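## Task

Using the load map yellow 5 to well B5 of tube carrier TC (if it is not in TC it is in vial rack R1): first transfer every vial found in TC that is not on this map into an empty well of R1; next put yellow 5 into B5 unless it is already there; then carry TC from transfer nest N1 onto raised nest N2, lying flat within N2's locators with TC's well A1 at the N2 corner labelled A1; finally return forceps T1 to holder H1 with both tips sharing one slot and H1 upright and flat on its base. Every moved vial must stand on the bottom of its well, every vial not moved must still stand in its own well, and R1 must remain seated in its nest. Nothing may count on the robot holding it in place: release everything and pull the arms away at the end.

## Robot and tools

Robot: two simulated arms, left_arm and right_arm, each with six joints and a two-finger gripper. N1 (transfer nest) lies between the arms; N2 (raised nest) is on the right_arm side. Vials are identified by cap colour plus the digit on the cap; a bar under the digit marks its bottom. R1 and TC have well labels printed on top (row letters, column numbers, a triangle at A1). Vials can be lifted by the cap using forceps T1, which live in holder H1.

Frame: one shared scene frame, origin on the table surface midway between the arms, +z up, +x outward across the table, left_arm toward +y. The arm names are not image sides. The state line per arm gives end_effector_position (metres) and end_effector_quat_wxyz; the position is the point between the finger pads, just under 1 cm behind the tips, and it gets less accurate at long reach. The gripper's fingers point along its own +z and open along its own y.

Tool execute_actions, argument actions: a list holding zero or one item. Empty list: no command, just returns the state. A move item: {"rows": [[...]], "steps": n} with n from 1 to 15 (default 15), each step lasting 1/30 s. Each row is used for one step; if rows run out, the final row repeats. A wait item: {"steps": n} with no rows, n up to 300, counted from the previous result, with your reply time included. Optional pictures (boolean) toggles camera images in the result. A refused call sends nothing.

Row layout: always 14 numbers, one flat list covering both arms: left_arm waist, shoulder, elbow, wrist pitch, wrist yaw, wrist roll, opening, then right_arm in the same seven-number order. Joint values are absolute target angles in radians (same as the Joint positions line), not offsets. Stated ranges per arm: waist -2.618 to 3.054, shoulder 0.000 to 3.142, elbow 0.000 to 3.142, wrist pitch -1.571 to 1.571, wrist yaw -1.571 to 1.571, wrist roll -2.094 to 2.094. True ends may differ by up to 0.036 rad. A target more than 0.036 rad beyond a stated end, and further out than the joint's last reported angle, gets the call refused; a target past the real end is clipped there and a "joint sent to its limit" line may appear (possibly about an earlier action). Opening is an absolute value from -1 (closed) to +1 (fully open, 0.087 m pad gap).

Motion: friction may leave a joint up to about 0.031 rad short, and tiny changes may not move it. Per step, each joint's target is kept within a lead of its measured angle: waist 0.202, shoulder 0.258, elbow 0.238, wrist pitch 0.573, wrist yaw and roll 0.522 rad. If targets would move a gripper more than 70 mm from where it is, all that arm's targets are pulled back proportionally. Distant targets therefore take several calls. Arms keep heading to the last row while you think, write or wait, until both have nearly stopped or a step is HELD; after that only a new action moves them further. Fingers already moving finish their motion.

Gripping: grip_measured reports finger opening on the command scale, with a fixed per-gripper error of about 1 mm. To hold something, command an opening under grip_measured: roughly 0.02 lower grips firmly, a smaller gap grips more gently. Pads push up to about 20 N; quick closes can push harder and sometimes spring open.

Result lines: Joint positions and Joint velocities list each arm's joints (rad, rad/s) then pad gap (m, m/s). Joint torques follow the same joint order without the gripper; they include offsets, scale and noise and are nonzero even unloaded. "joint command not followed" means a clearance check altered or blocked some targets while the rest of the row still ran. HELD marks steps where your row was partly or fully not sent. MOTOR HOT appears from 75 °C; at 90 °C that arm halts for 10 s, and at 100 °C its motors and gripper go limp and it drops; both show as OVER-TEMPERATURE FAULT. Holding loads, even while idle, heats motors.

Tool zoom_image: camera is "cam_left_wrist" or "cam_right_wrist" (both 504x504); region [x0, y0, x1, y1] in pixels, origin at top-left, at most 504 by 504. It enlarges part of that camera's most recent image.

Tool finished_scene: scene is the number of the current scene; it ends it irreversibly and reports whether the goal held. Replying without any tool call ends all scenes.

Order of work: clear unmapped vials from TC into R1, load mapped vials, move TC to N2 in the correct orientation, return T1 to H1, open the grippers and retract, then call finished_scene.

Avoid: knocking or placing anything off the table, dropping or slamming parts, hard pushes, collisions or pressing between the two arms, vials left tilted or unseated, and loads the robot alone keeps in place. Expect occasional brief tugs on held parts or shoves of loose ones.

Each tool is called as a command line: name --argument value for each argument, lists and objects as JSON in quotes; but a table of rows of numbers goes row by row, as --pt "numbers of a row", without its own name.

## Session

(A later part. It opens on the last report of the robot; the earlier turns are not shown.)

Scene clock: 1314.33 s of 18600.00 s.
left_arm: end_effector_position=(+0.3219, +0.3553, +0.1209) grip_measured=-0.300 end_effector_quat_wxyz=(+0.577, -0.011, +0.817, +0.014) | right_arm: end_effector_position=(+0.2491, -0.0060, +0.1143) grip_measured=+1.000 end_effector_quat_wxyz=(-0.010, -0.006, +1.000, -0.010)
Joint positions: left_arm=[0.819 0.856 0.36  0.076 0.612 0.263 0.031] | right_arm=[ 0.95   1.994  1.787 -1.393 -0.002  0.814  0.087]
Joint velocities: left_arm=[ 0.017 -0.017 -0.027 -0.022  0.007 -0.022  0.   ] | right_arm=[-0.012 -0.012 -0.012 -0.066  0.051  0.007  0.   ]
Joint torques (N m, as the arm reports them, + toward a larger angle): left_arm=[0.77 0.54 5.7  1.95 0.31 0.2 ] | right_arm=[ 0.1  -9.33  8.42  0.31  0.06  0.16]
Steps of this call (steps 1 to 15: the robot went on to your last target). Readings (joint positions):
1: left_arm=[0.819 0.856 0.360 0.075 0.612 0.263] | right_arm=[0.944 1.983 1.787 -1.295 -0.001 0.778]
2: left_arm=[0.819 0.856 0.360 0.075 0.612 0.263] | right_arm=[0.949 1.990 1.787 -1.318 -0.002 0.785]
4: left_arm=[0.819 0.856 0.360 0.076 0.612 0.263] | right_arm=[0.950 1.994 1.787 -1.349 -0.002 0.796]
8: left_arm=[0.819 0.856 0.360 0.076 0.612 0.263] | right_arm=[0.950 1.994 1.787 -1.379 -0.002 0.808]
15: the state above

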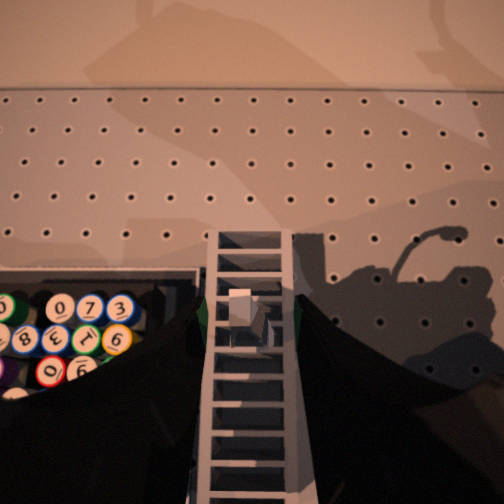

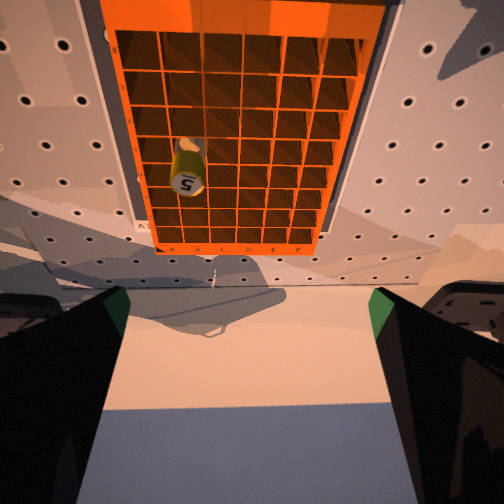

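execute_actions --actions '[{"rows":[[0.828,0.872,0.39,0.07,0.622,0.267,-0.3,0.95,1.985,1.79,-1.39,0,0.83,1],[0.828,0.872,0.41,0.05,0.622,0.267,-0.3,0.95,1.985,1.775,-1.37,0,0.835,1],[0.828,0.872,0.43,0.02,0.622,0.267,-0.3,0.95,1.985,1.76,-1.35,0,0.84,1],[0.828,0.872,0.455,-0.01,0.622,0.267,-0.3,0.95,1.985,1.745,-1.33,0,0.845,1],[0.828,0.872,0.48,-0.04,0.622,0.267,-0.3,0.95,1.985,1.73,-1.31,0,0.85,1],[0.828,0.872,0.51,-0.07,0.622,0.267,-0.3,0.95,1.985,1.715,-1.29,0,0.853,1],[0.828,0.872,0.54,-0.10,0.622,0.267,-0.3,0.95,1.985,1.70,-1.275,0,0.853,1],[0.828,0.872,0.57,-0.13,0.622,0.267,-0.3,0.95,1.985,1.685,-1.26,0,0.853,1],[0.828,0.872,0.60,-0.16,0.622,0.267,-0.3,0.95,1.985,1.67,-1.245,0,0.853,1],[0.828,0.872,0.63,-0.19,0.622,0.267,-0.3,0.95,1.985,1.655,-1.232,0,0.853,1],[0.828,0.872,0.66,-0.22,0.622,0.267,-0.3,0.95,1.985,1.642,-1.222,0,0.853,1],[0.828,0.872,0.69,-0.24,0.622,0.267,-0.3,0.95,1.985,1.632,-1.22,0,0.853,1],[0.828,0.872,0.715,-0.255,0.622,0.267,-0.3,0.95,1.985,1.625,-1.22,0,0.853,1],[0.828,0.872,0.735,-0.265,0.622,0.267,-0.3,0.95,1.985,1.625,-1.22,0,0.853,1],[0.828,0.872,0.75,-0.27,0.622,0.267,-0.3,0.95,1.985,1.625,-1.22,0,0.853,1]],"steps":15}]' --pictures false

execute_actions --actions '[{"steps":12}]'

Scene clock: 1336.07 s of 18600.00 s.
left_arm: end_effector_position=(+0.3343, +0.3656, +0.2186) grip_measured=-0.300 end_effector_quat_wxyz=(+0.599, +0.001, +0.800, +0.033) | right_arm: end_effector_position=(+0.2449, -0.0093, +0.0779) grip_measured=+1.000 end_effector_quat_wxyz=(-0.016, +0.008, +1.000, -0.017)
Joint positions: left_arm=[ 0.819  0.856  0.696 -0.188  0.612  0.263  0.031] | right_arm=[ 0.95   1.994  1.64  -1.264 -0.002  0.842  0.087]
Joint velocities: left_arm=[ 0.017  0.002  0.623 -0.374  0.051 -0.037 -0.   ] | right_arm=[-0.007  0.012 -0.1    0.081  0.007 -0.022  0.   ]
Joint torques (N m, as the arm reports them, + toward a larger angle): left_arm=[0.81 0.45 8.44 1.59 0.28 0.19] | right_arm=[ 0.06 -9.32  5.02  0.78  0.07  0.15]
Steps of this call (steps 1 to 15: the robot went on to your last target; steps 16 to 90: nothing new was sent; then 18.23 s passed at rest; steps 91 to 105: all 15 steps of this action). Readings (joint positions):
91: left_arm=[0.819 0.856 0.360 0.076 0.612 0.263] | right_arm=[0.950 1.994 1.787 -1.396 -0.002 0.816]
92: left_arm=[0.819 0.856 0.363 0.070 0.612 0.263] | right_arm=[0.950 1.994 1.787 -1.395 -0.002 0.818]
94: left_arm=[0.819 0.856 0.386 0.041 0.612 0.263] | right_arm=[0.950 1.994 1.780 -1.383 -0.002 0.823]
98: left_arm=[0.819 0.856 0.488 -0.042 0.612 0.263] | right_arm=[0.950 1.994 1.726 -1.332 -0.002 0.835]
105: the state above

Scene clock: 1336.47 s of 18600.00 s.
left_arm: end_effector_position=(+0.3306, +0.3624, +0.2210) grip_measured=-0.300 end_effector_quat_wxyz=(+0.589, -0.004, +0.808, +0.024) | right_arm: end_effector_position=(+0.2484, -0.0055, +0.0766) grip_measured=+1.000 end_effector_quat_wxyz=(-0.009, +0.009, +1.000, -0.009)
Joint positions: left_arm=[ 0.819  0.856  0.731 -0.257  0.613  0.263  0.031] | right_arm=[ 0.95   1.994  1.638 -1.241 -0.002  0.843  0.087]
Joint velocities: left_arm=[ 0.012 -0.012 -0.002 -0.007 -0.007 -0.007  0.001] | right_arm=[-0.017 -0.017  0.002 -0.007  0.007 -0.022  0.   ]
Joint torques (N m, as the arm reports them, + toward a larger angle): left_arm=[0.77 0.44 8.62 1.72 0.29 0.2 ] | right_arm=[ 0.07 -9.35  4.69  0.72  0.07  0.15]
Steps of this call (steps 1 to 12: the robot went on to your last target). Readings (joint positions):
1: left_arm=[0.819 0.856 0.713 -0.198 0.612 0.263] | right_arm=[0.950 1.994 1.638 -1.261 -0.002 0.842]
2: left_arm=[0.819 0.856 0.725 -0.204 0.613 0.263] | right_arm=[0.950 1.994 1.638 -1.258 -0.002 0.842]
4: left_arm=[0.819 0.856 0.731 -0.216 0.613 0.263] | right_arm=[0.950 1.994 1.638 -1.250 -0.002 0.843]
8: left_arm=[0.819 0.856 0.731 -0.246 0.613 0.263] | right_arm=[0.950 1.994 1.638 -1.244 -0.002 0.843]
12: the state above

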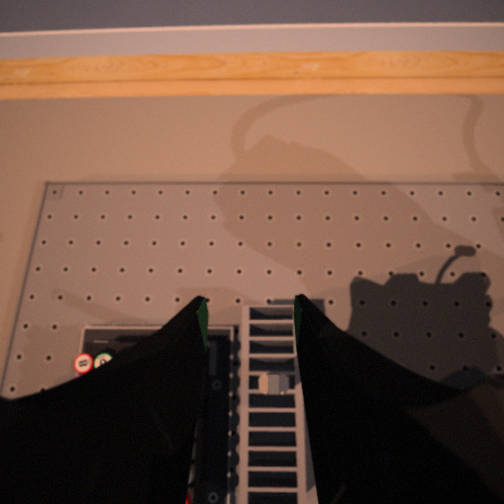

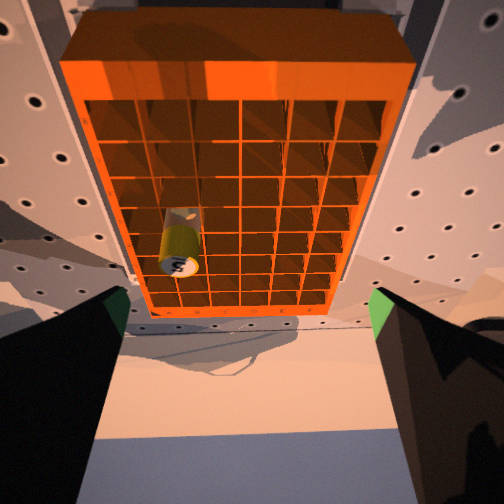

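execute_actions --actions '[{"rows":[[0.828,0.872,0.75,-0.27,0.622,0.267,-0.3,0.95,1.992,1.618,-1.21,0,0.853,1],[0.828,0.872,0.75,-0.27,0.622,0.267,-0.3,0.95,1.999,1.611,-1.195,0,0.853,1],[0.828,0.872,0.75,-0.27,0.622,0.267,-0.3,0.95,2.005,1.605,-1.182,0,0.853,1],[0.828,0.872,0.75,-0.27,0.622,0.267,-0.3,0.95,2.005,1.60,-1.172,0,0.853,1],[0.828,0.872,0.75,-0.27,0.622,0.267,-0.3,0.95,2.005,1.596,-1.172,0,0.853,1]],"steps":15}]' --pictures false

execute_actions --actions '[{"steps":10}]'

Scene clock: 1347.90 s of 18600.00 s.
left_arm: end_effector_position=(+0.3300, +0.3619, +0.2198) grip_measured=-0.300 end_effector_quat_wxyz=(+0.587, -0.006, +0.809, +0.022) | right_arm: end_effector_position=(+0.2507, -0.0030, +0.0660) grip_measured=+1.000 end_effector_quat_wxyz=(-0.006, +0.009, +1.000, -0.005)
Joint positions: left_arm=[ 0.819  0.856  0.731 -0.264  0.613  0.263  0.031] | right_arm=[ 0.95   2.003  1.61  -1.195 -0.002  0.843  0.087]
Joint velocities: left_arm=[-0.007  0.002  0.017 -0.037 -0.037 -0.022 -0.   ] | right_arm=[-0.012 -0.012  0.002  0.007  0.125 -0.037  0.   ]
Joint torques (N m, as the arm reports them, + toward a larger angle): left_arm=[0.76 0.45 8.62 1.73 0.29 0.2 ] | right_arm=[ 0.06 -8.56  4.57  0.78  0.07  0.15]
Steps of this call (steps 1 to 30: the robot went on to your last target; steps 31 to 90: nothing new was sent; then 7.93 s passed at rest; steps 91 to 105: all 15 steps of this action). Readings (joint positions):
91: left_arm=[0.819 0.856 0.731 -0.264 0.613 0.263] | right_arm=[0.950 1.994 1.638 -1.239 -0.002 0.843]
92: left_arm=[0.819 0.856 0.731 -0.264 0.613 0.263] | right_arm=[0.950 1.994 1.636 -1.235 -0.002 0.843]
94: left_arm=[0.819 0.856 0.731 -0.264 0.613 0.263] | right_arm=[0.950 1.994 1.627 -1.221 -0.002 0.843]
98: left_arm=[0.819 0.856 0.731 -0.264 0.613 0.263] | right_arm=[0.950 2.000 1.612 -1.205 -0.002 0.843]
105: the state above

Scene clock: 1348.23 s of 18600.00 s.
left_arm: end_effector_position=(+0.3300, +0.3619, +0.2198) grip_measured=-0.300 end_effector_quat_wxyz=(+0.587, -0.006, +0.809, +0.022) | right_arm: end_effector_position=(+0.2511, -0.0025, +0.0659) grip_measured=+1.000 end_effector_quat_wxyz=(-0.005, +0.009, +1.000, -0.005)
Joint positions: left_arm=[ 0.819  0.856  0.731 -0.264  0.613  0.263  0.031] | right_arm=[ 0.95   2.003  1.61  -1.192 -0.002  0.843  0.087]
Joint velocities: left_arm=[ 0.032 -0.002 -0.002  0.022 -0.022  0.066 -0.   ] | right_arm=[ 0.007  0.007 -0.002  0.051 -0.051 -0.007  0.   ]
Joint torques (N m, as the arm reports them, + toward a larger angle): left_arm=[0.76 0.45 8.61 1.73 0.29 0.2 ] | right_arm=[ 0.06 -8.64  4.57  0.76  0.07  0.16]
Steps of this call (steps 1 to 10: the robot went on to your last target). Readings (joint positions):
1: left_arm=[0.819 0.856 0.731 -0.264 0.613 0.263] | right_arm=[0.950 2.003 1.610 -1.194 -0.002 0.843]
2: left_arm=[0.819 0.856 0.731 -0.264 0.613 0.263] | right_arm=[0.950 2.003 1.610 -1.194 -0.002 0.843]
4: left_arm=[0.819 0.856 0.731 -0.264 0.613 0.263] | right_arm=[0.950 2.003 1.610 -1.193 -0.002 0.843]
8: left_arm=[0.819 0.856 0.731 -0.264 0.613 0.263] | right_arm=[0.950 2.003 1.610 -1.193 -0.002 0.843]
10: the state above

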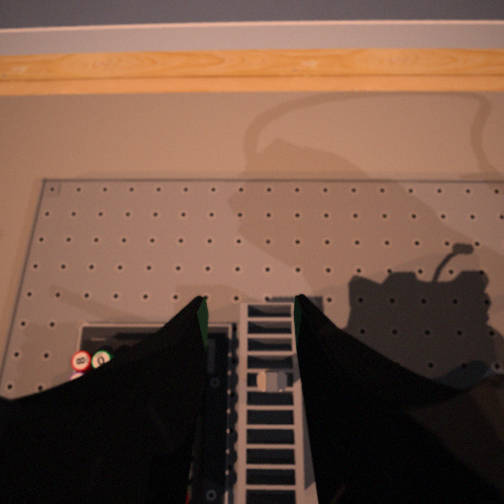

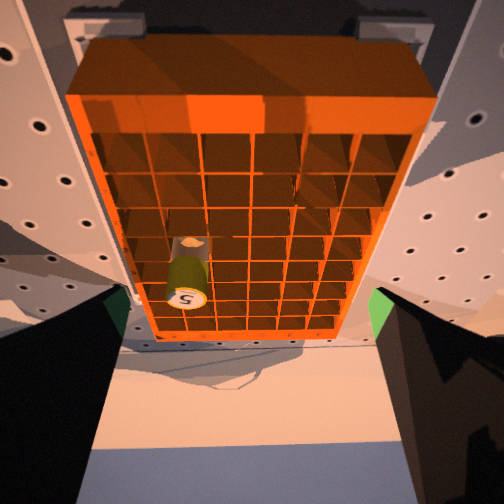

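execute_actions --actions '[{"rows":[[0.828,0.872,0.75,-0.27,0.622,0.267,-0.3,0.95,2.008,1.59,-1.165,0,0.853,1],[0.828,0.872,0.75,-0.27,0.622,0.267,-0.3,0.95,2.011,1.585,-1.155,0,0.853,1],[0.828,0.872,0.75,-0.27,0.622,0.267,-0.3,0.95,2.014,1.581,-1.146,0,0.853,1],[0.828,0.872,0.75,-0.27,0.622,0.267,-0.3,0.95,2.014,1.577,-1.138,0,0.853,1],[0.828,0.872,0.75,-0.27,0.622,0.267,-0.3,0.95,2.014,1.573,-1.132,0,0.853,1],[0.828,0.872,0.75,-0.27,0.622,0.267,-0.3,0.95,2.014,1.569,-1.127,0,0.853,1],[0.828,0.872,0.75,-0.27,0.622,0.267,-0.3,0.95,2.014,1.565,-1.123,0,0.853,1],[0.828,0.872,0.75,-0.27,0.622,0.267,-0.3,0.95,2.014,1.562,-1.123,0,0.853,1],[0.828,0.872,0.75,-0.27,0.622,0.267,-0.3,0.95,2.014,1.559,-1.123,0,0.853,1],[0.828,0.872,0.75,-0.27,0.622,0.267,-0.3,0.95,2.014,1.557,-1.123,0,0.853,1]],"steps":15}]' --pictures false

execute_actions --actions '[{"steps":10}]'

zoom_image --camera "cam_right_wrist" --region '[90,250,410,370]'

Scene clock: 1361.67 s of 18600.00 s.
left_arm: end_effector_position=(+0.3300, +0.3619, +0.2198) grip_measured=-0.300 end_effector_quat_wxyz=(+0.587, -0.006, +0.809, +0.022) | right_arm: end_effector_position=(+0.2508, -0.0029, +0.0534) grip_measured=+1.000 end_effector_quat_wxyz=(-0.006, +0.009, +1.000, -0.005)
Joint positions: left_arm=[ 0.819  0.856  0.731 -0.264  0.613  0.263  0.031] | right_arm=[ 0.95   2.011  1.572 -1.147 -0.002  0.844  0.087]
Joint velocities: left_arm=[-0.012  0.027  0.002 -0.007 -0.022 -0.051 -0.001] | right_arm=[ 0.002 -0.002 -0.022  0.051  0.007 -0.051  0.   ]
Joint torques (N m, as the arm reports them, + toward a larger angle): left_arm=[0.76 0.45 8.62 1.73 0.29 0.2 ] | right_arm=[ 0.1  -8.62  4.5   0.76  0.07  0.16]
Steps of this call (steps 1 to 15: the robot went on to your last target; steps 16 to 90: nothing new was sent; then 9.93 s passed at rest; steps 91 to 105: all 15 steps of this action). Readings (joint positions):
91: left_arm=[0.819 0.856 0.731 -0.264 0.613 0.263] | right_arm=[0.950 2.003 1.610 -1.192 -0.002 0.844]
92: left_arm=[0.819 0.856 0.731 -0.264 0.613 0.263] | right_arm=[0.950 2.003 1.609 -1.189 -0.002 0.844]
94: left_arm=[0.819 0.856 0.731 -0.264 0.613 0.263] | right_arm=[0.950 2.003 1.602 -1.178 -0.002 0.844]
98: left_arm=[0.819 0.856 0.731 -0.264 0.613 0.263] | right_arm=[0.950 2.008 1.584 -1.159 -0.002 0.844]
105: the state above

Scene clock: 1362.00 s of 18600.00 s.
left_arm: end_effector_position=(+0.3300, +0.3619, +0.2198) grip_measured=-0.300 end_effector_quat_wxyz=(+0.587, -0.006, +0.809, +0.022) | right_arm: end_effector_position=(+0.2514, -0.0022, +0.0532) grip_measured=+1.000 end_effector_quat_wxyz=(-0.005, +0.009, +1.000, -0.004)
Joint positions: left_arm=[ 0.819  0.856  0.731 -0.264  0.613  0.263  0.031] | right_arm=[ 0.95   2.011  1.572 -1.144 -0.002  0.844  0.087]
Joint velocities: left_arm=[-0.017 -0.007 -0.017  0.022  0.022 -0.037 -0.   ] | right_arm=[-0.017 -0.007  0.002  0.051 -0.066 -0.022  0.   ]
Joint torques (N m, as the arm reports them, + toward a larger angle): left_arm=[0.77 0.44 8.62 1.73 0.29 0.2 ] | right_arm=[ 0.06 -8.65  4.51  0.77  0.07  0.15]
Steps of this call (steps 1 to 10: the robot went on to your last target). Readings (joint positions):
1: left_arm=[0.819 0.856 0.731 -0.264 0.613 0.263] | right_arm=[0.950 2.011 1.572 -1.146 -0.002 0.844]
2: left_arm=[0.819 0.856 0.731 -0.264 0.613 0.263] | right_arm=[0.950 2.011 1.572 -1.146 -0.002 0.844]
4: left_arm=[0.819 0.856 0.731 -0.264 0.613 0.263] | right_arm=[0.950 2.011 1.572 -1.145 -0.002 0.844]
8: left_arm=[0.819 0.856 0.731 -0.264 0.613 0.263] | right_arm=[0.950 2.011 1.572 -1.144 -0.002 0.844]
10: the state above

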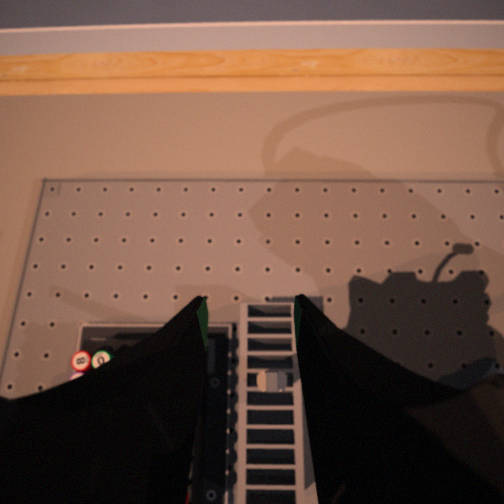

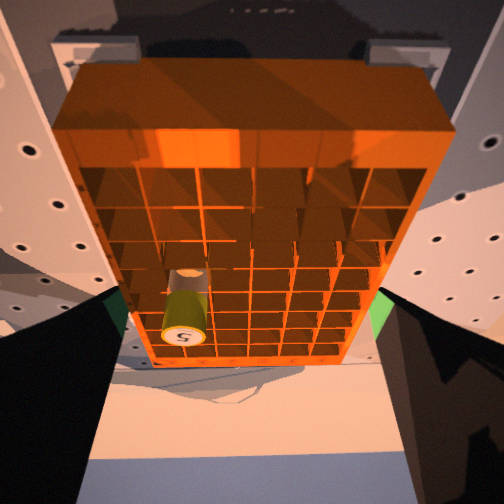

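Region (90, 250, 410, 370) of cam_right_wrist's 504x504 image, scaled by 1.575, with more detail than that image has; it fills the top 189 rows of this view, and the rest is white.

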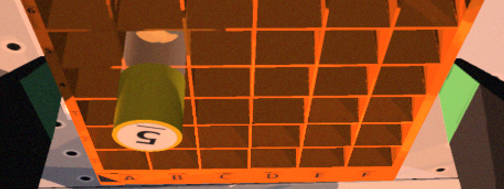

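execute_actions --actions '[{"rows":[[0.828,0.872,0.75,-0.27,0.622,0.267,-0.3,0.95,2.018,1.551,-1.117,0,0.857,1],[0.828,0.872,0.75,-0.27,0.622,0.267,-0.3,0.95,2.021,1.546,-1.108,0,0.861,1],[0.828,0.872,0.75,-0.27,0.622,0.267,-0.3,0.95,2.024,1.542,-1.099,0,0.861,1],[0.828,0.872,0.75,-0.27,0.622,0.267,-0.3,0.95,2.024,1.538,-1.091,0,0.861,1],[0.828,0.872,0.75,-0.27,0.622,0.267,-0.3,0.95,2.024,1.534,-1.085,0,0.861,1],[0.828,0.872,0.75,-0.27,0.622,0.267,-0.3,0.95,2.024,1.530,-1.080,0,0.861,1],[0.828,0.872,0.75,-0.27,0.622,0.267,-0.3,0.95,2.024,1.526,-1.075,0,0.861,1],[0.828,0.872,0.75,-0.27,0.622,0.267,-0.3,0.95,2.024,1.522,-1.070,0,0.861,1],[0.828,0.872,0.75,-0.27,0.622,0.267,-0.3,0.95,2.024,1.518,-1.067,0,0.861,1],[0.828,0.872,0.75,-0.27,0.622,0.267,-0.3,0.95,2.024,1.514,-1.067,0,0.861,1],[0.828,0.872,0.75,-0.27,0.622,0.267,-0.3,0.95,2.024,1.511,-1.067,0,0.861,1],[0.828,0.872,0.75,-0.27,0.622,0.267,-0.3,0.95,2.024,1.509,-1.067,0,0.861,1]],"steps":15}]' --pictures false

execute_actions --actions '[{"rows":[[0.828,0.872,0.75,-0.27,0.622,0.267,-0.3,0.95,2.024,1.509,-1.067,0,0.861,1],[0.828,0.872,0.75,-0.27,0.622,0.267,-0.3,0.95,2.024,1.509,-1.067,0,0.861,1],[0.828,0.872,0.75,-0.27,0.622,0.267,-0.3,0.95,2.024,1.509,-1.067,0,0.861,1],[0.828,0.872,0.75,-0.27,0.622,0.267,-0.3,0.95,2.024,1.509,-1.067,0,0.861,1],[0.828,0.872,0.75,-0.27,0.622,0.267,-0.3,0.95,2.024,1.509,-1.067,0,0.861,0.99],[0.828,0.872,0.75,-0.27,0.622,0.267,-0.3,0.95,2.024,1.509,-1.067,0,0.861,0.98],[0.828,0.872,0.75,-0.27,0.622,0.267,-0.3,0.95,2.024,1.509,-1.067,0,0.861,0.972],[0.828,0.872,0.75,-0.27,0.622,0.267,-0.3,0.95,2.024,1.509,-1.067,0,0.861,0.965],[0.828,0.872,0.75,-0.27,0.622,0.267,-0.3,0.95,2.024,1.509,-1.067,0,0.861,0.958],[0.828,0.872,0.75,-0.27,0.622,0.267,-0.3,0.95,2.024,1.509,-1.067,0,0.861,0.951],[0.828,0.872,0.75,-0.27,0.622,0.267,-0.3,0.95,2.024,1.509,-1.067,0,0.861,0.944],[0.828,0.872,0.75,-0.27,0.622,0.267,-0.3,0.95,2.024,1.509,-1.067,0,0.861,0.938]],"steps":15}]'

Scene clock: 1384.03 s of 18600.00 s.
left_arm: end_effector_position=(+0.3300, +0.3619, +0.2198) grip_measured=-0.300 end_effector_quat_wxyz=(+0.587, -0.006, +0.809, +0.022) | right_arm: end_effector_position=(+0.2501, -0.0033, +0.0385) grip_measured=+1.000 end_effector_quat_wxyz=(-0.006, +0.013, +1.000, -0.005)
Joint positions: left_arm=[ 0.819  0.856  0.731 -0.264  0.613  0.263  0.031] | right_arm=[ 0.95   2.021  1.525 -1.092 -0.002  0.852  0.087]
Joint velocities: left_arm=[ 0.007  0.007  0.007 -0.051  0.037 -0.022  0.   ] | right_arm=[ 0.002  0.007 -0.002  0.007 -0.11  -0.007  0.   ]
Joint torques (N m, as the arm reports them, + toward a larger angle): left_arm=[0.77 0.44 8.62 1.73 0.29 0.2 ] | right_arm=[ 0.07 -8.57  4.35  0.79  0.07  0.16]
Steps of this call (steps 1 to 15: the robot went on to your last target; steps 16 to 90: nothing new was sent; then 18.53 s passed at rest; steps 91 to 105: all 15 steps of this action). Readings (joint positions):
91: left_arm=[0.819 0.856 0.731 -0.264 0.613 0.263] | right_arm=[0.950 2.011 1.572 -1.143 -0.002 0.845]
92: left_arm=[0.819 0.856 0.731 -0.264 0.613 0.263] | right_arm=[0.950 2.011 1.570 -1.140 -0.002 0.846]
94: left_arm=[0.819 0.856 0.731 -0.264 0.613 0.263] | right_arm=[0.950 2.012 1.563 -1.131 -0.002 0.848]
98: left_arm=[0.819 0.856 0.731 -0.264 0.613 0.263] | right_arm=[0.950 2.018 1.544 -1.111 -0.002 0.850]
105: the state above

Scene clock: 1384.53 s of 18600.00 s.
left_arm: end_effector_position=(+0.3300, +0.3619, +0.2198) grip_measured=-0.300 end_effector_quat_wxyz=(+0.587, -0.006, +0.809, +0.022) | right_arm: end_effector_position=(+0.2506, -0.0028, +0.0383) grip_measured=+0.964 end_effector_quat_wxyz=(-0.005, +0.013, +1.000, -0.004)
Joint positions: left_arm=[ 0.819  0.856  0.731 -0.264  0.613  0.263  0.031] | right_arm=[ 0.95   2.021  1.525 -1.088 -0.002  0.852  0.086]
Joint velocities: left_arm=[-0.017 -0.002  0.007 -0.007 -0.037 -0.066  0.002] | right_arm=[-0.002  0.007  0.002  0.007  0.037  0.022 -0.001]
Joint torques (N m, as the arm reports them, + toward a larger angle): left_arm=[0.78 0.45 8.63 1.73 0.29 0.2 ] | right_arm=[ 0.06 -8.59  4.35  0.78  0.07  0.15]
Steps of this call (steps 1 to 15: all 15 steps of this action). Readings (joint positions):
1: left_arm=[0.819 0.856 0.731 -0.264 0.613 0.263] | right_arm=[0.950 2.021 1.525 -1.091 -0.002 0.852]
2: left_arm=[0.819 0.856 0.731 -0.264 0.613 0.263] | right_arm=[0.950 2.021 1.525 -1.090 -0.002 0.852]
4: left_arm=[0.819 0.856 0.731 -0.264 0.613 0.263] | right_arm=[0.950 2.021 1.525 -1.089 -0.002 0.852]
8: left_arm=[0.819 0.856 0.731 -0.264 0.613 0.263] | right_arm=[0.950 2.021 1.525 -1.088 -0.002 0.852]
15: the state above

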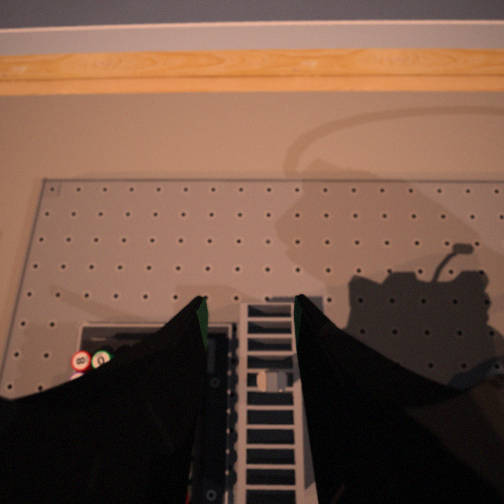

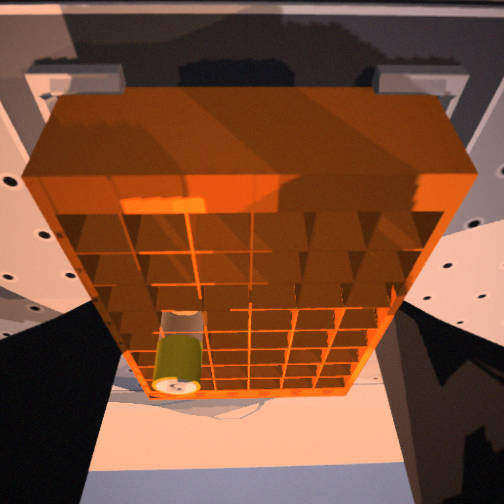

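execute_actions --actions '[{"rows":[[0.828,0.872,0.75,-0.25,0.61,0.26,-0.3,0.95,2.01,1.545,-1.095,0,0.861,0.938],[0.828,0.872,0.75,-0.22,0.59,0.25,-0.3,0.95,2.0,1.560,-1.105,0,0.861,0.938],[0.828,0.872,0.75,-0.18,0.57,0.24,-0.3,0.95,1.995,1.568,-1.117,0,0.861,0.938],[0.828,0.872,0.75,-0.13,0.545,0.23,-0.3,0.95,1.992,1.573,-1.128,0,0.861,0.938],[0.828,0.872,0.75,-0.08,0.52,0.22,-0.3,0.95,1.990,1.578,-1.137,0,0.861,0.938],[0.828,0.872,0.75,-0.03,0.495,0.21,-0.3,0.95,1.988,1.583,-1.145,0,0.861,0.938],[0.828,0.872,0.75,0.02,0.47,0.20,-0.3,0.95,1.986,1.588,-1.153,0,0.861,0.938],[0.828,0.872,0.75,0.07,0.445,0.19,-0.3,0.95,1.984,1.593,-1.161,0,0.861,0.938],[0.828,0.872,0.75,0.12,0.42,0.18,-0.3,0.95,1.982,1.599,-1.171,0,0.861,0.938],[0.828,0.872,0.75,0.17,0.395,0.17,-0.3,0.95,1.980,1.606,-1.183,0,0.861,0.938],[0.828,0.872,0.75,0.22,0.37,0.16,-0.3,0.95,1.978,1.614,-1.196,0,0.861,0.938],[0.828,0.872,0.75,0.27,0.345,0.15,-0.3,0.95,1.976,1.623,-1.210,0,0.861,0.938],[0.828,0.872,0.75,0.32,0.32,0.14,-0.3,0.95,1.974,1.633,-1.225,0,0.861,0.938],[0.828,0.872,0.75,0.37,0.295,0.13,-0.3,0.95,1.972,1.643,-1.240,0,0.861,0.938],[0.828,0.872,0.75,0.42,0.27,0.12,-0.3,0.95,1.970,1.654,-1.255,0,0.861,0.938]],"steps":15}]' --pictures false

execute_actions --actions '[{"rows":[[0.828,0.872,0.75,0.47,0.245,0.11,-0.3,0.95,1.967,1.665,-1.270,0,0.861,0.938],[0.828,0.872,0.75,0.52,0.22,0.10,-0.3,0.95,1.964,1.676,-1.285,0,0.861,0.938],[0.828,0.872,0.75,0.57,0.195,0.09,-0.3,0.95,1.961,1.687,-1.300,0,0.861,0.938],[0.828,0.872,0.75,0.62,0.17,0.08,-0.3,0.95,1.958,1.698,-1.315,0,0.861,0.938],[0.828,0.872,0.75,0.67,0.145,0.07,-0.3,0.95,1.955,1.709,-1.330,0,0.861,0.938],[0.828,0.872,0.75,0.72,0.12,0.06,-0.3,0.947,1.952,1.720,-1.345,0,0.85,0.938],[0.828,0.872,0.75,0.77,0.095,0.05,-0.3,0.94,1.949,1.731,-1.359,0,0.835,0.938],[0.828,0.872,0.75,0.82,0.07,0.04,-0.3,0.93,1.946,1.742,-1.372,0,0.815,0.938],[0.828,0.872,0.75,0.87,0.05,0.03,-0.3,0.916,1.943,1.752,-1.384,0,0.79,0.938],[0.828,0.872,0.75,0.92,0.03,0.02,-0.3,0.898,1.940,1.762,-1.394,0,0.765,0.938],[0.828,0.872,0.75,0.97,0.015,0.01,-0.3,0.876,1.937,1.771,-1.402,0,0.735,0.938],[0.828,0.872,0.75,1.02,0.0,0.0,-0.3,0.85,1.934,1.779,-1.408,0,0.70,0.938],[0.828,0.872,0.75,1.07,0.0,0.0,-0.3,0.82,1.931,1.786,-1.412,0,0.665,0.938],[0.828,0.872,0.75,1.11,0.0,0.0,-0.3,0.787,1.928,1.791,-1.415,0,0.63,0.938],[0.828,0.872,0.75,1.14,0.0,0.0,-0.3,0.752,1.925,1.793,-1.415,0,0.595,0.938]],"steps":15}]' --pictures false

execute_actions --actions '[{"rows":[[0.82,0.88,0.75,1.16,0,0,-0.3,0.717,1.925,1.793,-1.415,0,0.56,0.938],[0.805,0.89,0.75,1.18,0,0,-0.3,0.682,1.925,1.793,-1.415,0,0.525,0.938],[0.785,0.905,0.75,1.2,0,0,-0.3,0.647,1.925,1.793,-1.415,0,0.49,0.938],[0.76,0.92,0.75,1.2,0,0,-0.3,0.612,1.925,1.793,-1.415,0,0.455,0.938],[0.73,0.935,0.75,1.2,0,0,-0.3,0.577,1.925,1.793,-1.415,0,0.42,0.938],[0.695,0.95,0.75,1.2,0,0,-0.3,0.542,1.925,1.793,-1.415,0,0.385,0.938],[0.655,0.965,0.75,1.2,0,0,-0.3,0.507,1.925,1.793,-1.415,0,0.35,0.938],[0.615,0.98,0.75,1.2,0,0,-0.3,0.472,1.925,1.793,-1.415,0,0.315,0.938],[0.575,0.995,0.75,1.2,0,0,-0.3,0.437,1.925,1.793,-1.415,0,0.28,0.938],[0.535,1.01,0.75,1.2,0,0,-0.3,0.402,1.925,1.793,-1.415,0,0.245,0.938],[0.495,1.025,0.75,1.2,0,0,-0.3,0.367,1.925,1.793,-1.415,0,0.21,0.938],[0.455,1.04,0.75,1.2,0,0,-0.3,0.332,1.925,1.793,-1.415,0,0.175,0.938],[0.415,1.055,0.75,1.2,0,0,-0.3,0.297,1.925,1.793,-1.415,0,0.14,0.938],[0.375,1.07,0.75,1.2,0,0,-0.3,0.262,1.925,1.793,-1.415,0,0.105,0.938],[0.335,1.085,0.75,1.2,0,0,-0.3,0.227,1.925,1.793,-1.415,0,0.07,0.938]],"steps":15}]' --pictures false

execute_actions --actions '[{"rows":[[0.29,1.10,0.75,1.2,0,0,-0.3,0.192,1.925,1.793,-1.415,0,0.035,0.938],[0.245,1.118,0.75,1.2,0,0,-0.3,0.157,1.925,1.793,-1.415,0,0.0,0.938],[0.20,1.136,0.75,1.2,0,0,-0.3,0.122,1.925,1.793,-1.415,0,-0.035,0.938],[0.155,1.154,0.75,1.2,0,0,-0.3,0.087,1.925,1.793,-1.415,0,-0.07,0.938],[0.11,1.172,0.75,1.2,0,0,-0.3,0.052,1.925,1.793,-1.415,0,-0.105,0.938],[0.065,1.19,0.75,1.2,0,0,-0.3,0.017,1.925,1.793,-1.415,0,-0.14,0.938],[0.02,1.208,0.75,1.2,0,0,-0.3,-0.018,1.925,1.793,-1.415,0,-0.175,0.938],[-0.025,1.226,0.75,1.2,0,0,-0.3,-0.053,1.925,1.793,-1.415,0,-0.21,0.938],[-0.07,1.244,0.75,1.2,0,0,-0.3,-0.088,1.925,1.793,-1.415,0,-0.245,0.938],[-0.115,1.262,0.75,1.2,0,0,-0.3,-0.123,1.925,1.793,-1.415,0,-0.28,0.938],[-0.16,1.28,0.75,1.2,0,0,-0.3,-0.158,1.925,1.793,-1.415,0,-0.315,0.938],[-0.205,1.298,0.75,1.2,0,0,-0.3,-0.193,1.925,1.793,-1.415,0,-0.35,0.938],[-0.25,1.316,0.75,1.2,0,0,-0.3,-0.228,1.925,1.793,-1.415,0,-0.385,0.938],[-0.295,1.334,0.75,1.2,0,0,-0.3,-0.262,1.925,1.793,-1.415,0,-0.42,0.938],[-0.34,1.352,0.75,1.2,0,0,-0.3,-0.293,1.925,1.793,-1.415,0,-0.455,0.938]],"steps":15}]' --pictures false

execute_actions --actions '[{"rows":[[-0.39,1.37,0.745,1.2,0,0,-0.3,-0.321,1.92,1.793,-1.415,0,-0.485,0.938],[-0.44,1.39,0.74,1.2,0,0,-0.3,-0.347,1.915,1.793,-1.415,0,-0.51,0.938],[-0.49,1.41,0.735,1.2,0,0,-0.3,-0.370,1.91,1.793,-1.42,0,-0.532,0.938],[-0.54,1.43,0.73,1.2,0,0,-0.3,-0.390,1.905,1.793,-1.425,0,-0.55,0.938],[-0.59,1.45,0.725,1.2,0,0,-0.3,-0.407,1.90,1.793,-1.43,0,-0.565,0.938],[-0.64,1.47,0.72,1.2,0,0,-0.3,-0.421,1.895,1.793,-1.435,0,-0.577,0.938],[-0.69,1.49,0.715,1.2,0,0,-0.3,-0.433,1.89,1.793,-1.44,0,-0.586,0.938],[-0.74,1.51,0.71,1.2,0,0,-0.3,-0.442,1.89,1.793,-1.445,0,-0.592,0.938],[-0.79,1.53,0.705,1.2,0,0,-0.3,-0.449,1.89,1.793,-1.45,0,-0.595,0.938],[-0.84,1.55,0.70,1.2,0,0,-0.3,-0.453,1.89,1.793,-1.45,0,-0.595,0.938],[-0.885,1.565,0.70,1.2,0,0,-0.3,-0.455,1.89,1.793,-1.45,0,-0.595,0.938],[-0.925,1.58,0.70,1.2,0,0,-0.3,-0.455,1.89,1.793,-1.45,0,-0.595,0.938],[-0.96,1.59,0.70,1.2,0,0,-0.3,-0.455,1.89,1.793,-1.45,0,-0.595,0.938],[-0.985,1.6,0.70,1.2,0,0,-0.3,-0.455,1.89,1.793,-1.45,0,-0.595,0.938],[-1.0,1.6,0.70,1.2,0,0,-0.3,-0.455,1.89,1.793,-1.45,0,-0.595,0.938]],"steps":15}]' --pictures false

execute_actions --actions '[{"steps":15}]'

Scene clock: 1477.77 s of 18600.00 s.
left_arm: end_effector_position=(+0.3469, +0.4201, +0.3187) grip_measured=-0.300 end_effector_quat_wxyz=(+0.708, -0.042, +0.681, +0.184) | right_arm: end_effector_position=(+0.2517, -0.0015, +0.0654) grip_measured=+0.964 end_effector_quat_wxyz=(-0.004, +0.014, +1.000, -0.003)
Joint positions: left_arm=[0.819 0.856 0.731 0.2   0.377 0.165 0.031] | right_arm=[ 0.95   2.002  1.607 -1.185 -0.002  0.853  0.086]
Joint velocities: left_arm=[-0.002 -0.007  0.007  1.355 -0.711 -0.212 -0.001] | right_arm=[-0.002 -0.061  0.286 -0.388 -0.081 -0.066  0.002]
Joint torques (N m, as the arm reports them, + toward a larger angle): left_arm=[ 0.89  0.43  8.62  1.99 -0.01  0.1 ] | right_arm=[  0.11 -10.99   8.07   0.33   0.07   0.15]
Steps of this call (steps 1 to 15: the robot went on to your last target; steps 16 to 90: nothing new was sent; then 89.73 s passed at rest; steps 91 to 105: all 15 steps of this action). Readings (joint positions):
91: left_arm=[0.819 0.856 0.731 -0.264 0.613 0.263] | right_arm=[0.950 2.021 1.525 -1.088 -0.002 0.852]
92: left_arm=[0.819 0.856 0.731 -0.261 0.611 0.262] | right_arm=[0.950 2.021 1.525 -1.088 -0.002 0.852]
94: left_arm=[0.819 0.856 0.731 -0.237 0.596 0.254] | right_arm=[0.950 2.021 1.531 -1.095 -0.002 0.852]
98: left_arm=[0.819 0.856 0.731 -0.113 0.533 0.228] | right_arm=[0.950 2.019 1.553 -1.119 -0.002 0.853]
105: the state above

Scene clock: 1478.27 s of 18600.00 s.
left_arm: end_effector_position=(+0.2832, +0.4327, +0.4949) grip_measured=-0.300 end_effector_quat_wxyz=(+0.873, -0.099, +0.356, +0.319) | right_arm: end_effector_position=(+0.2783, -0.0366, +0.1196) grip_measured=+0.964 end_effector_quat_wxyz=(+0.001, +0.004, +1.000, +0.004)
Joint positions: left_arm=[0.819 0.856 0.731 0.941 0.051 0.026 0.031] | right_arm=[ 0.834  1.955  1.758 -1.368 -0.005  0.716  0.086]
Joint velocities: left_arm=[-0.017 -0.007 -0.002  1.267 -0.315 -0.183 -0.001] | right_arm=[-0.95  -0.076  0.129 -0.066 -0.066 -0.784 -0.001]
Joint torques (N m, as the arm reports them, + toward a larger angle): left_arm=[ 0.78  1.11  8.02  1.09 -0.01  0.1 ] | right_arm=[ -1.79 -10.38   7.83   0.24   0.11   0.03]
Steps of this call (steps 1 to 15: all 15 steps of this action). Readings (joint positions):
1: left_arm=[0.819 0.856 0.731 0.248 0.353 0.156] | right_arm=[0.950 2.000 1.618 -1.198 -0.002 0.853]
2: left_arm=[0.819 0.856 0.731 0.297 0.329 0.146] | right_arm=[0.950 1.997 1.629 -1.211 -0.002 0.853]
4: left_arm=[0.819 0.856 0.731 0.395 0.281 0.127] | right_arm=[0.950 1.992 1.651 -1.239 -0.002 0.853]
8: left_arm=[0.819 0.856 0.731 0.594 0.182 0.087] | right_arm=[0.950 1.979 1.695 -1.295 -0.002 0.847]
15: the state above

Scene clock: 1478.77 s of 18600.00 s.
left_arm: end_effector_position=(+0.3700, +0.3406, +0.4842) grip_measured=-0.300 end_effector_quat_wxyz=(+0.927, -0.047, +0.346, +0.134) | right_arm: end_effector_position=(+0.3601, -0.2156, +0.1241) grip_measured=+0.964 end_effector_quat_wxyz=(+0.000, +0.027, +1.000, +0.001)
Joint positions: left_arm=[0.407 1.049 0.731 1.175 0.003 0.005 0.031] | right_arm=[ 0.294  1.949  1.767 -1.389 -0.001  0.223  0.086]
Joint velocities: left_arm=[-1.126  0.408  0.012  0.007  0.095 -0.037  0.   ] | right_arm=[-0.96  -0.007 -0.012  0.022  0.037 -1.048 -0.001]
Joint torques (N m, as the arm reports them, + toward a larger angle): left_arm=[-0.14 -0.56  8.    1.22  0.04  0.14] | right_arm=[ -0.53 -10.21   7.9    0.26   0.02   0.04]
Steps of this call (steps 1 to 15: all 15 steps of this action). Readings (joint positions):
1: left_arm=[0.819 0.856 0.731 0.984 0.042 0.022] | right_arm=[0.798 1.952 1.762 -1.372 -0.006 0.688]
2: left_arm=[0.818 0.858 0.731 1.023 0.036 0.019] | right_arm=[0.760 1.950 1.765 -1.374 -0.005 0.658]
4: left_arm=[0.800 0.870 0.731 1.093 0.023 0.014] | right_arm=[0.681 1.949 1.767 -1.379 -0.005 0.595]
8: left_arm=[0.685 0.930 0.731 1.161 0.010 0.008] | right_arm=[0.534 1.949 1.767 -1.385 -0.002 0.464]
15: the state above

Scene clock: 1479.27 s of 18600.00 s.
left_arm: end_effector_position=(+0.4377, +0.0912, +0.3917) grip_measured=-0.300 end_effector_quat_wxyz=(+0.869, +0.088, +0.457, -0.167) | right_arm: end_effector_position=(+0.3420, -0.4066, +0.1241) grip_measured=+0.964 end_effector_quat_wxyz=(-0.000, +0.028, +1.000, +0.000)
Joint positions: left_arm=[-0.259  1.311  0.731  1.183 -0.003  0.003  0.031] | right_arm=[-0.231  1.949  1.767 -1.389  0.    -0.301  0.086]
Joint velocities: left_arm=[-1.272  0.515 -0.007 -0.051  0.007 -0.139 -0.002] | right_arm=[-0.965 -0.012 -0.002 -0.095 -0.037 -0.974  0.   ]
Joint torques (N m, as the arm reports them, + toward a larger angle): left_arm=[-0.31 -2.56  7.94  1.55  0.11  0.13] | right_arm=[ -0.2  -10.21   7.9    0.25  -0.02   0.03]
Steps of this call (steps 1 to 15: all 15 steps of this action). Readings (joint positions):
1: left_arm=[0.366 1.063 0.731 1.176 0.002 0.005] | right_arm=[0.259 1.949 1.767 -1.389 -0.001 0.188]
2: left_arm=[0.324 1.078 0.731 1.177 0.001 0.005] | right_arm=[0.224 1.949 1.767 -1.389 -0.001 0.153]
4: left_arm=[0.235 1.110 0.731 1.179 -0.000 0.004] | right_arm=[0.153 1.949 1.767 -1.389 -0.001 0.084]
8: left_arm=[0.055 1.182 0.731 1.182 -0.002 0.003] | right_arm=[0.013 1.949 1.767 -1.389 -0.000 -0.056]
15: the state above

Scene clock: 1479.77 s of 18600.00 s.
left_arm: end_effector_position=(+0.2714, -0.1775, +0.2725) grip_measured=-0.300 end_effector_quat_wxyz=(+0.696, +0.302, +0.498, -0.420) | right_arm: end_effector_position=(+0.2970, -0.4750, +0.1372) grip_measured=+0.964 end_effector_quat_wxyz=(-0.001, +0.002, +1.000, -0.000)
Joint positions: left_arm=[-0.964  1.586  0.73   1.184  0.001  0.002  0.031] | right_arm=[-0.449  1.911  1.767 -1.428  0.002 -0.57   0.086]
Joint velocities: left_arm=[-0.872  0.266 -0.071  0.007  0.125 -0.051  0.   ] | right_arm=[ 0.007 -0.002  0.007 -0.066 -0.007 -0.139 -0.001]
Joint torques (N m, as the arm reports them, + toward a larger angle): left_arm=[ 1.24 -5.3   4.67  1.87  0.01  0.11] | right_arm=[-0.32 -9.66  7.81  0.37 -0.07 -0.01]
Steps of this call (steps 1 to 15: all 15 steps of this action). Readings (joint positions):
1: left_arm=[-0.305 1.329 0.731 1.183 -0.003 0.003] | right_arm=[-0.265 1.949 1.767 -1.389 0.000 -0.335]
2: left_arm=[-0.352 1.347 0.731 1.183 -0.003 0.003] | right_arm=[-0.296 1.949 1.767 -1.390 0.000 -0.367]
4: left_arm=[-0.450 1.385 0.731 1.184 -0.004 0.003] | right_arm=[-0.352 1.946 1.767 -1.391 0.001 -0.425]
8: left_arm=[-0.651 1.466 0.731 1.184 -0.004 0.002] | right_arm=[-0.424 1.925 1.767 -1.406 0.002 -0.512]
15: the state above

Scene clock: 1480.27 s of 18600.00 s.
left_arm: end_effector_position=(+0.2531, -0.1867, +0.2647) grip_measured=-0.300 end_effector_quat_wxyz=(+0.682, +0.318, +0.496, -0.433) | right_arm: end_effector_position=(+0.2963, -0.4751, +0.1374) grip_measured=+0.964 end_effector_quat_wxyz=(-0.003, -0.006, +1.000, +0.001)
Joint positions: left_arm=[-1.005  1.594  0.721  1.184  0.005  0.002  0.031] | right_arm=[-0.449  1.911  1.767 -1.432  0.002 -0.585  0.086]
Joint velocities: left_arm=[-0.002  0.007 -0.007 -0.007  0.007  0.066  0.   ] | right_arm=[-0.002 -0.012  0.007  0.051  0.066 -0.081  0.001]
Joint torques (N m, as the arm reports them, + toward a larger angle): left_arm=[ 0.45 -4.77  4.88  1.87  0.04  0.14] | right_arm=[-0.4  -9.66  7.88  0.34 -0.07  0.  ]
Steps of this call (steps 1 to 15: the robot went on to your last target). Readings (joint positions):
1: left_arm=[-0.988 1.592 0.727 1.184 0.003 0.002] | right_arm=[-0.449 1.911 1.767 -1.430 0.002 -0.573]
2: left_arm=[-1.001 1.594 0.724 1.184 0.005 0.002] | right_arm=[-0.449 1.911 1.767 -1.430 0.002 -0.576]
4: left_arm=[-1.006 1.594 0.721 1.184 0.005 0.002] | right_arm=[-0.449 1.911 1.767 -1.431 0.002 -0.579]
8: left_arm=[-1.005 1.594 0.721 1.184 0.005 0.002] | right_arm=[-0.449 1.911 1.767 -1.432 0.002 -0.583]
15: the state above

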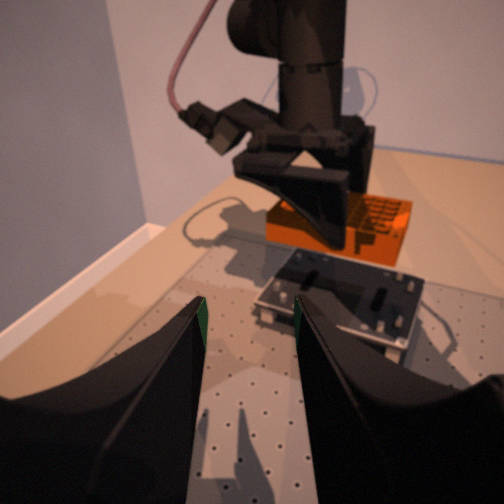

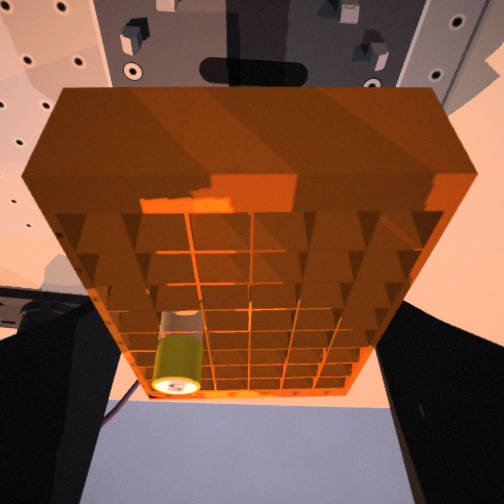

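execute_actions --actions '[]'

Scene clock: 1491.10 s of 18600.00 s.
left_arm: end_effector_position=(+0.2531, -0.1867, +0.2647) grip_measured=-0.300 end_effector_quat_wxyz=(+0.682, +0.318, +0.496, -0.433) | right_arm: end_effector_position=(+0.2962, -0.4751, +0.1374) grip_measured=+0.964 end_effector_quat_wxyz=(-0.003, -0.006, +1.000, +0.001)
Joint positions: left_arm=[-1.005  1.594  0.721  1.184  0.005  0.002  0.031] | right_arm=[-0.449  1.911  1.767 -1.432  0.002 -0.586  0.086]
Joint velocities: left_arm=[ 0.012 -0.012 -0.012 -0.007 -0.022 -0.007 -0.001] | right_arm=[-0.017 -0.002  0.002  0.007  0.051 -0.066  0.   ]
Joint torques (N m, as the arm reports them, + toward a larger angle): left_arm=[ 0.44 -4.76  4.87  1.87  0.04  0.14] | right_arm=[-0.35 -9.66  7.86  0.33 -0.07  0.01]
Steps of this call (steps 1 to 15: the robot went on to your last target; steps 16 to 90: nothing new was sent; then 7.83 s passed at rest). Readings (joint positions):
1: left_arm=[-1.005 1.594 0.721 1.184 0.005 0.002] | right_arm=[-0.449 1.911 1.767 -1.432 0.002 -0.585]
2: left_arm=[-1.005 1.594 0.721 1.184 0.005 0.002] | right_arm=[-0.449 1.911 1.767 -1.432 0.002 -0.586]
4: left_arm=[-1.005 1.594 0.721 1.184 0.005 0.002] | right_arm=[-0.449 1.911 1.767 -1.432 0.002 -0.586]
8: left_arm=[-1.005 1.594 0.721 1.184 0.005 0.002] | right_arm=[-0.449 1.911 1.767 -1.432 0.002 -0.586]
90: the state above
All arms were judged still, so your last target was given up. Only a new action makes them travel on or press farther. Fingers that are still opening or closing keep moving.

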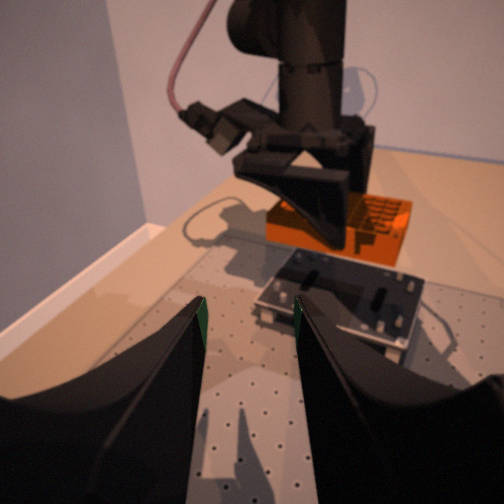

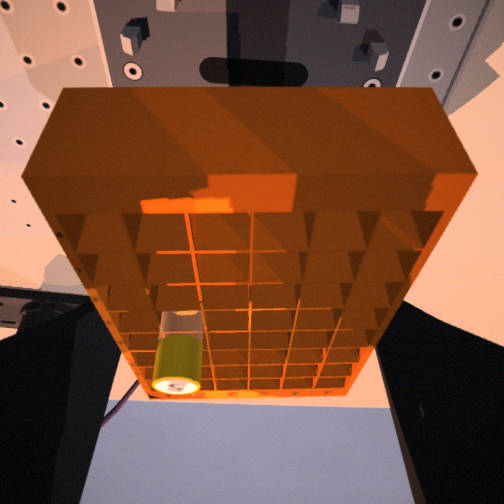

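execute_actions --actions '[{"rows":[[-1,1.6,0.7,1.2,0,0,0,-0.455,1.912,1.75,-1.41,0,-0.58,0.938],[-1,1.6,0.7,1.2,0,0,0.2,-0.455,1.913,1.744,-1.40,0,-0.575,0.938],[-1,1.6,0.7,1.2,0,0,0.4,-0.455,1.914,1.738,-1.392,0,-0.57,0.938],[-1,1.6,0.7,1.2,0,0,0.6,-0.455,1.915,1.732,-1.385,0,-0.565,0.938],[-1,1.6,0.7,1.2,0,0,0.8,-0.455,1.916,1.726,-1.378,0,-0.56,0.938],[-1,1.6,0.7,1.2,0,0,1,-0.455,1.917,1.72,-1.371,0,-0.555,0.938],[-1,1.6,0.7,1.2,0,0,1,-0.455,1.918,1.714,-1.364,0,-0.55,0.938],[-1,1.6,0.7,1.2,0,0,1,-0.455,1.919,1.708,-1.357,0,-0.545,0.938],[-1,1.6,0.7,1.2,0,0,1,-0.455,1.92,1.702,-1.351,0,-0.54,0.938],[-1,1.6,0.7,1.2,0,0,1,-0.455,1.921,1.696,-1.345,0,-0.535,0.938],[-1,1.6,0.7,1.2,0,0,1,-0.455,1.922,1.69,-1.339,0,-0.53,0.938],[-1,1.6,0.7,1.2,0,0,1,-0.455,1.922,1.684,-1.333,0,-0.525,0.938],[-1,1.6,0.7,1.2,0,0,1,-0.455,1.923,1.678,-1.327,0,-0.525,0.938],[-1,1.6,0.7,1.2,0,0,1,-0.455,1.923,1.672,-1.321,0,-0.525,0.938],[-1,1.6,0.7,1.2,0,0,1,-0.455,1.924,1.666,-1.315,0,-0.525,0.938]]}]' --pictures false

execute_actions --actions '[{"rows":[[-1,1.6,0.7,1.2,0,0,1,-0.455,1.924,1.66,-1.309,0,-0.525,0.938],[-1,1.6,0.7,1.2,0,0,1,-0.455,1.924,1.654,-1.303,0,-0.525,0.938],[-1,1.6,0.7,1.2,0,0,1,-0.455,1.924,1.648,-1.297,0,-0.525,0.938],[-1,1.6,0.7,1.2,0,0,1,-0.455,1.925,1.642,-1.291,0,-0.525,0.938],[-1,1.6,0.7,1.2,0,0,1,-0.455,1.925,1.636,-1.285,0,-0.525,0.938],[-1,1.6,0.7,1.2,0,0,1,-0.455,1.925,1.63,-1.279,0,-0.525,0.938],[-1,1.6,0.7,1.2,0,0,1,-0.455,1.925,1.624,-1.273,0,-0.525,0.938],[-1,1.6,0.7,1.2,0,0,1,-0.455,1.925,1.618,-1.267,0,-0.525,0.938],[-1,1.6,0.7,1.2,0,0,1,-0.455,1.925,1.612,-1.261,0,-0.525,0.938],[-1,1.6,0.7,1.2,0,0,1,-0.455,1.925,1.606,-1.255,0,-0.525,0.938],[-1,1.6,0.7,1.2,0,0,1,-0.455,1.925,1.6,-1.25,0,-0.525,0.938],[-1,1.6,0.7,1.2,0,0,1,-0.455,1.925,1.595,-1.246,0,-0.525,0.938],[-1,1.6,0.7,1.2,0,0,1,-0.455,1.925,1.59,-1.243,0,-0.525,0.938],[-1,1.6,0.7,1.2,0,0,1,-0.455,1.925,1.586,-1.242,0,-0.525,0.938]]}]' --pictures false

execute_actions --actions '[{"steps":20}]'

Scene clock: 1516.03 s of 18600.00 s.
left_arm: end_effector_position=(+0.2531, -0.1867, +0.2647) grip_measured=+1.000 end_effector_quat_wxyz=(+0.682, +0.318, +0.496, -0.433) | right_arm: end_effector_position=(+0.2966, -0.4736, +0.1136) grip_measured=+0.964 end_effector_quat_wxyz=(-0.009, +0.015, +1.000, +0.005)
Joint positions: left_arm=[-1.005  1.594  0.721  1.184  0.005  0.002  0.087] | right_arm=[-0.449  1.923  1.687 -1.356  0.002 -0.544  0.086]
Joint velocities: left_arm=[ 0.007 -0.022 -0.007  0.022 -0.022 -0.007  0.   ] | right_arm=[-0.007  0.012 -0.173  0.212  0.066  0.037  0.001]
Joint torques (N m, as the arm reports them, + toward a larger angle): left_arm=[ 0.44 -4.74  4.87  1.87  0.04  0.14] | right_arm=[-0.38 -8.24  4.87  0.72 -0.06  0.15]
Steps of this call (steps 1 to 90: nothing new was sent; then 21.43 s passed at rest; steps 91 to 105: all 15 steps of this action). Readings (joint positions):
91: left_arm=[-1.005 1.594 0.721 1.184 0.005 0.002] | right_arm=[-0.449 1.911 1.767 -1.432 0.002 -0.586]
92: left_arm=[-1.005 1.594 0.721 1.184 0.005 0.002] | right_arm=[-0.449 1.911 1.765 -1.429 0.002 -0.586]
94: left_arm=[-1.005 1.594 0.721 1.184 0.005 0.002] | right_arm=[-0.449 1.911 1.756 -1.419 0.002 -0.583]
98: left_arm=[-1.005 1.594 0.721 1.184 0.005 0.002] | right_arm=[-0.449 1.913 1.731 -1.399 0.002 -0.570]
105: the state above

Scene clock: 1516.53 s of 18600.00 s.
left_arm: end_effector_position=(+0.2531, -0.1867, +0.2647) grip_measured=+1.000 end_effector_quat_wxyz=(+0.682, +0.318, +0.496, -0.433) | right_arm: end_effector_position=(+0.2956, -0.4725, +0.0919) grip_measured=+0.964 end_effector_quat_wxyz=(-0.010, +0.020, +1.000, +0.005)
Joint positions: left_arm=[-1.005  1.594  0.721  1.184  0.005  0.002  0.087] | right_arm=[-0.449  1.924  1.602 -1.272  0.002 -0.535  0.086]
Joint velocities: left_arm=[ 0.012 -0.007  0.012  0.066 -0.007 -0.022  0.   ] | right_arm=[-0.007  0.002 -0.095  0.095 -0.022 -0.007 -0.001]
Joint torques (N m, as the arm reports them, + toward a larger angle): left_arm=[ 0.44 -4.75  4.87  1.87  0.04  0.14] | right_arm=[-0.38 -8.15  5.06  0.74 -0.06  0.15]
Steps of this call (steps 1 to 15: all 15 steps of this action). Readings (joint positions):
1: left_arm=[-1.005 1.594 0.721 1.184 0.005 0.002] | right_arm=[-0.449 1.924 1.681 -1.350 0.002 -0.542]
2: left_arm=[-1.005 1.594 0.721 1.184 0.005 0.002] | right_arm=[-0.449 1.924 1.675 -1.343 0.002 -0.540]
4: left_arm=[-1.005 1.594 0.721 1.184 0.005 0.002] | right_arm=[-0.449 1.924 1.663 -1.332 0.002 -0.538]
8: left_arm=[-1.005 1.594 0.721 1.184 0.005 0.002] | right_arm=[-0.449 1.924 1.640 -1.308 0.002 -0.536]
15: the state above

Scene clock: 1517.20 s of 18600.00 s.
left_arm: end_effector_position=(+0.2531, -0.1867, +0.2647) grip_measured=+1.000 end_effector_quat_wxyz=(+0.682, +0.318, +0.496, -0.433) | right_arm: end_effector_position=(+0.2974, -0.4737, +0.0905) grip_measured=+0.964 end_effector_quat_wxyz=(-0.007, +0.020, +1.000, +0.003)
Joint positions: left_arm=[-1.005  1.594  0.721  1.184  0.005  0.002  0.087] | right_arm=[-0.449  1.924  1.597 -1.258  0.002 -0.534  0.086]
Joint velocities: left_arm=[ 0.022  0.007 -0.012  0.022  0.022 -0.037  0.   ] | right_arm=[-0.002  0.007  0.007 -0.037 -0.081  0.037  0.001]
Joint torques (N m, as the arm reports them, + toward a larger angle): left_arm=[ 0.44 -4.74  4.86  1.87  0.04  0.14] | right_arm=[-0.37 -8.17  4.88  0.74 -0.07  0.15]
Steps of this call (steps 1 to 20: the robot went on to your last target). Readings (joint positions):
1: left_arm=[-1.005 1.594 0.721 1.184 0.005 0.002] | right_arm=[-0.449 1.924 1.599 -1.269 0.002 -0.535]
2: left_arm=[-1.005 1.594 0.721 1.184 0.005 0.002] | right_arm=[-0.449 1.924 1.597 -1.268 0.002 -0.535]
4: left_arm=[-1.005 1.594 0.721 1.184 0.005 0.002] | right_arm=[-0.449 1.924 1.597 -1.265 0.002 -0.534]
8: left_arm=[-1.005 1.594 0.721 1.184 0.005 0.002] | right_arm=[-0.449 1.924 1.597 -1.260 0.002 -0.534]
20: the state above

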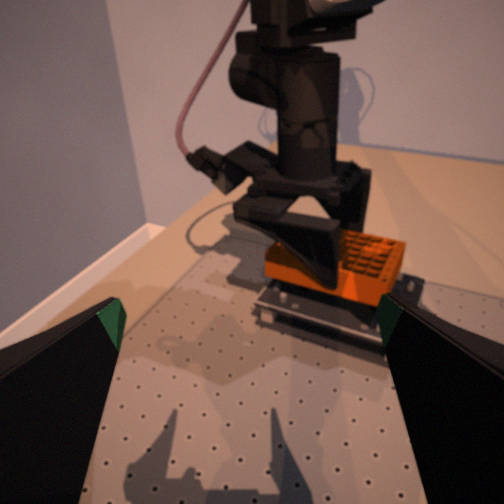

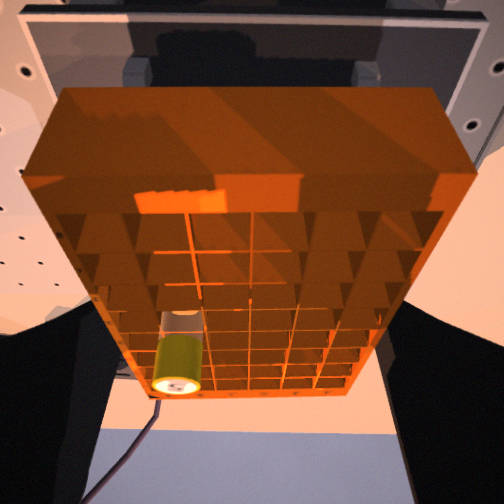

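zoom_image --camera "cam_left_wrist" --region '[240, 210, 440, 370]'

zoom_image --camera "cam_right_wrist" --region '[0, 0, 504, 130]'

Region (240, 210, 440, 370) of cam_left_wrist's 504x504 image, scaled by 2.520, with more detail than that image has; it fills the top 403 rows of this view, and the rest is white.

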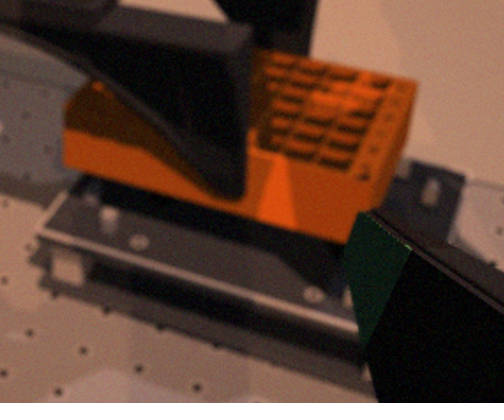

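Region (0, 0, 504, 130) of cam_right_wrist's 504x504 image, scaled by 1.000; it fills the top 130 rows of this view, and the rest is white.

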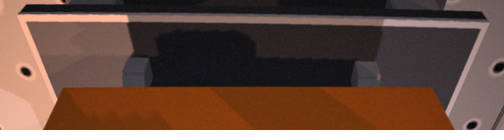

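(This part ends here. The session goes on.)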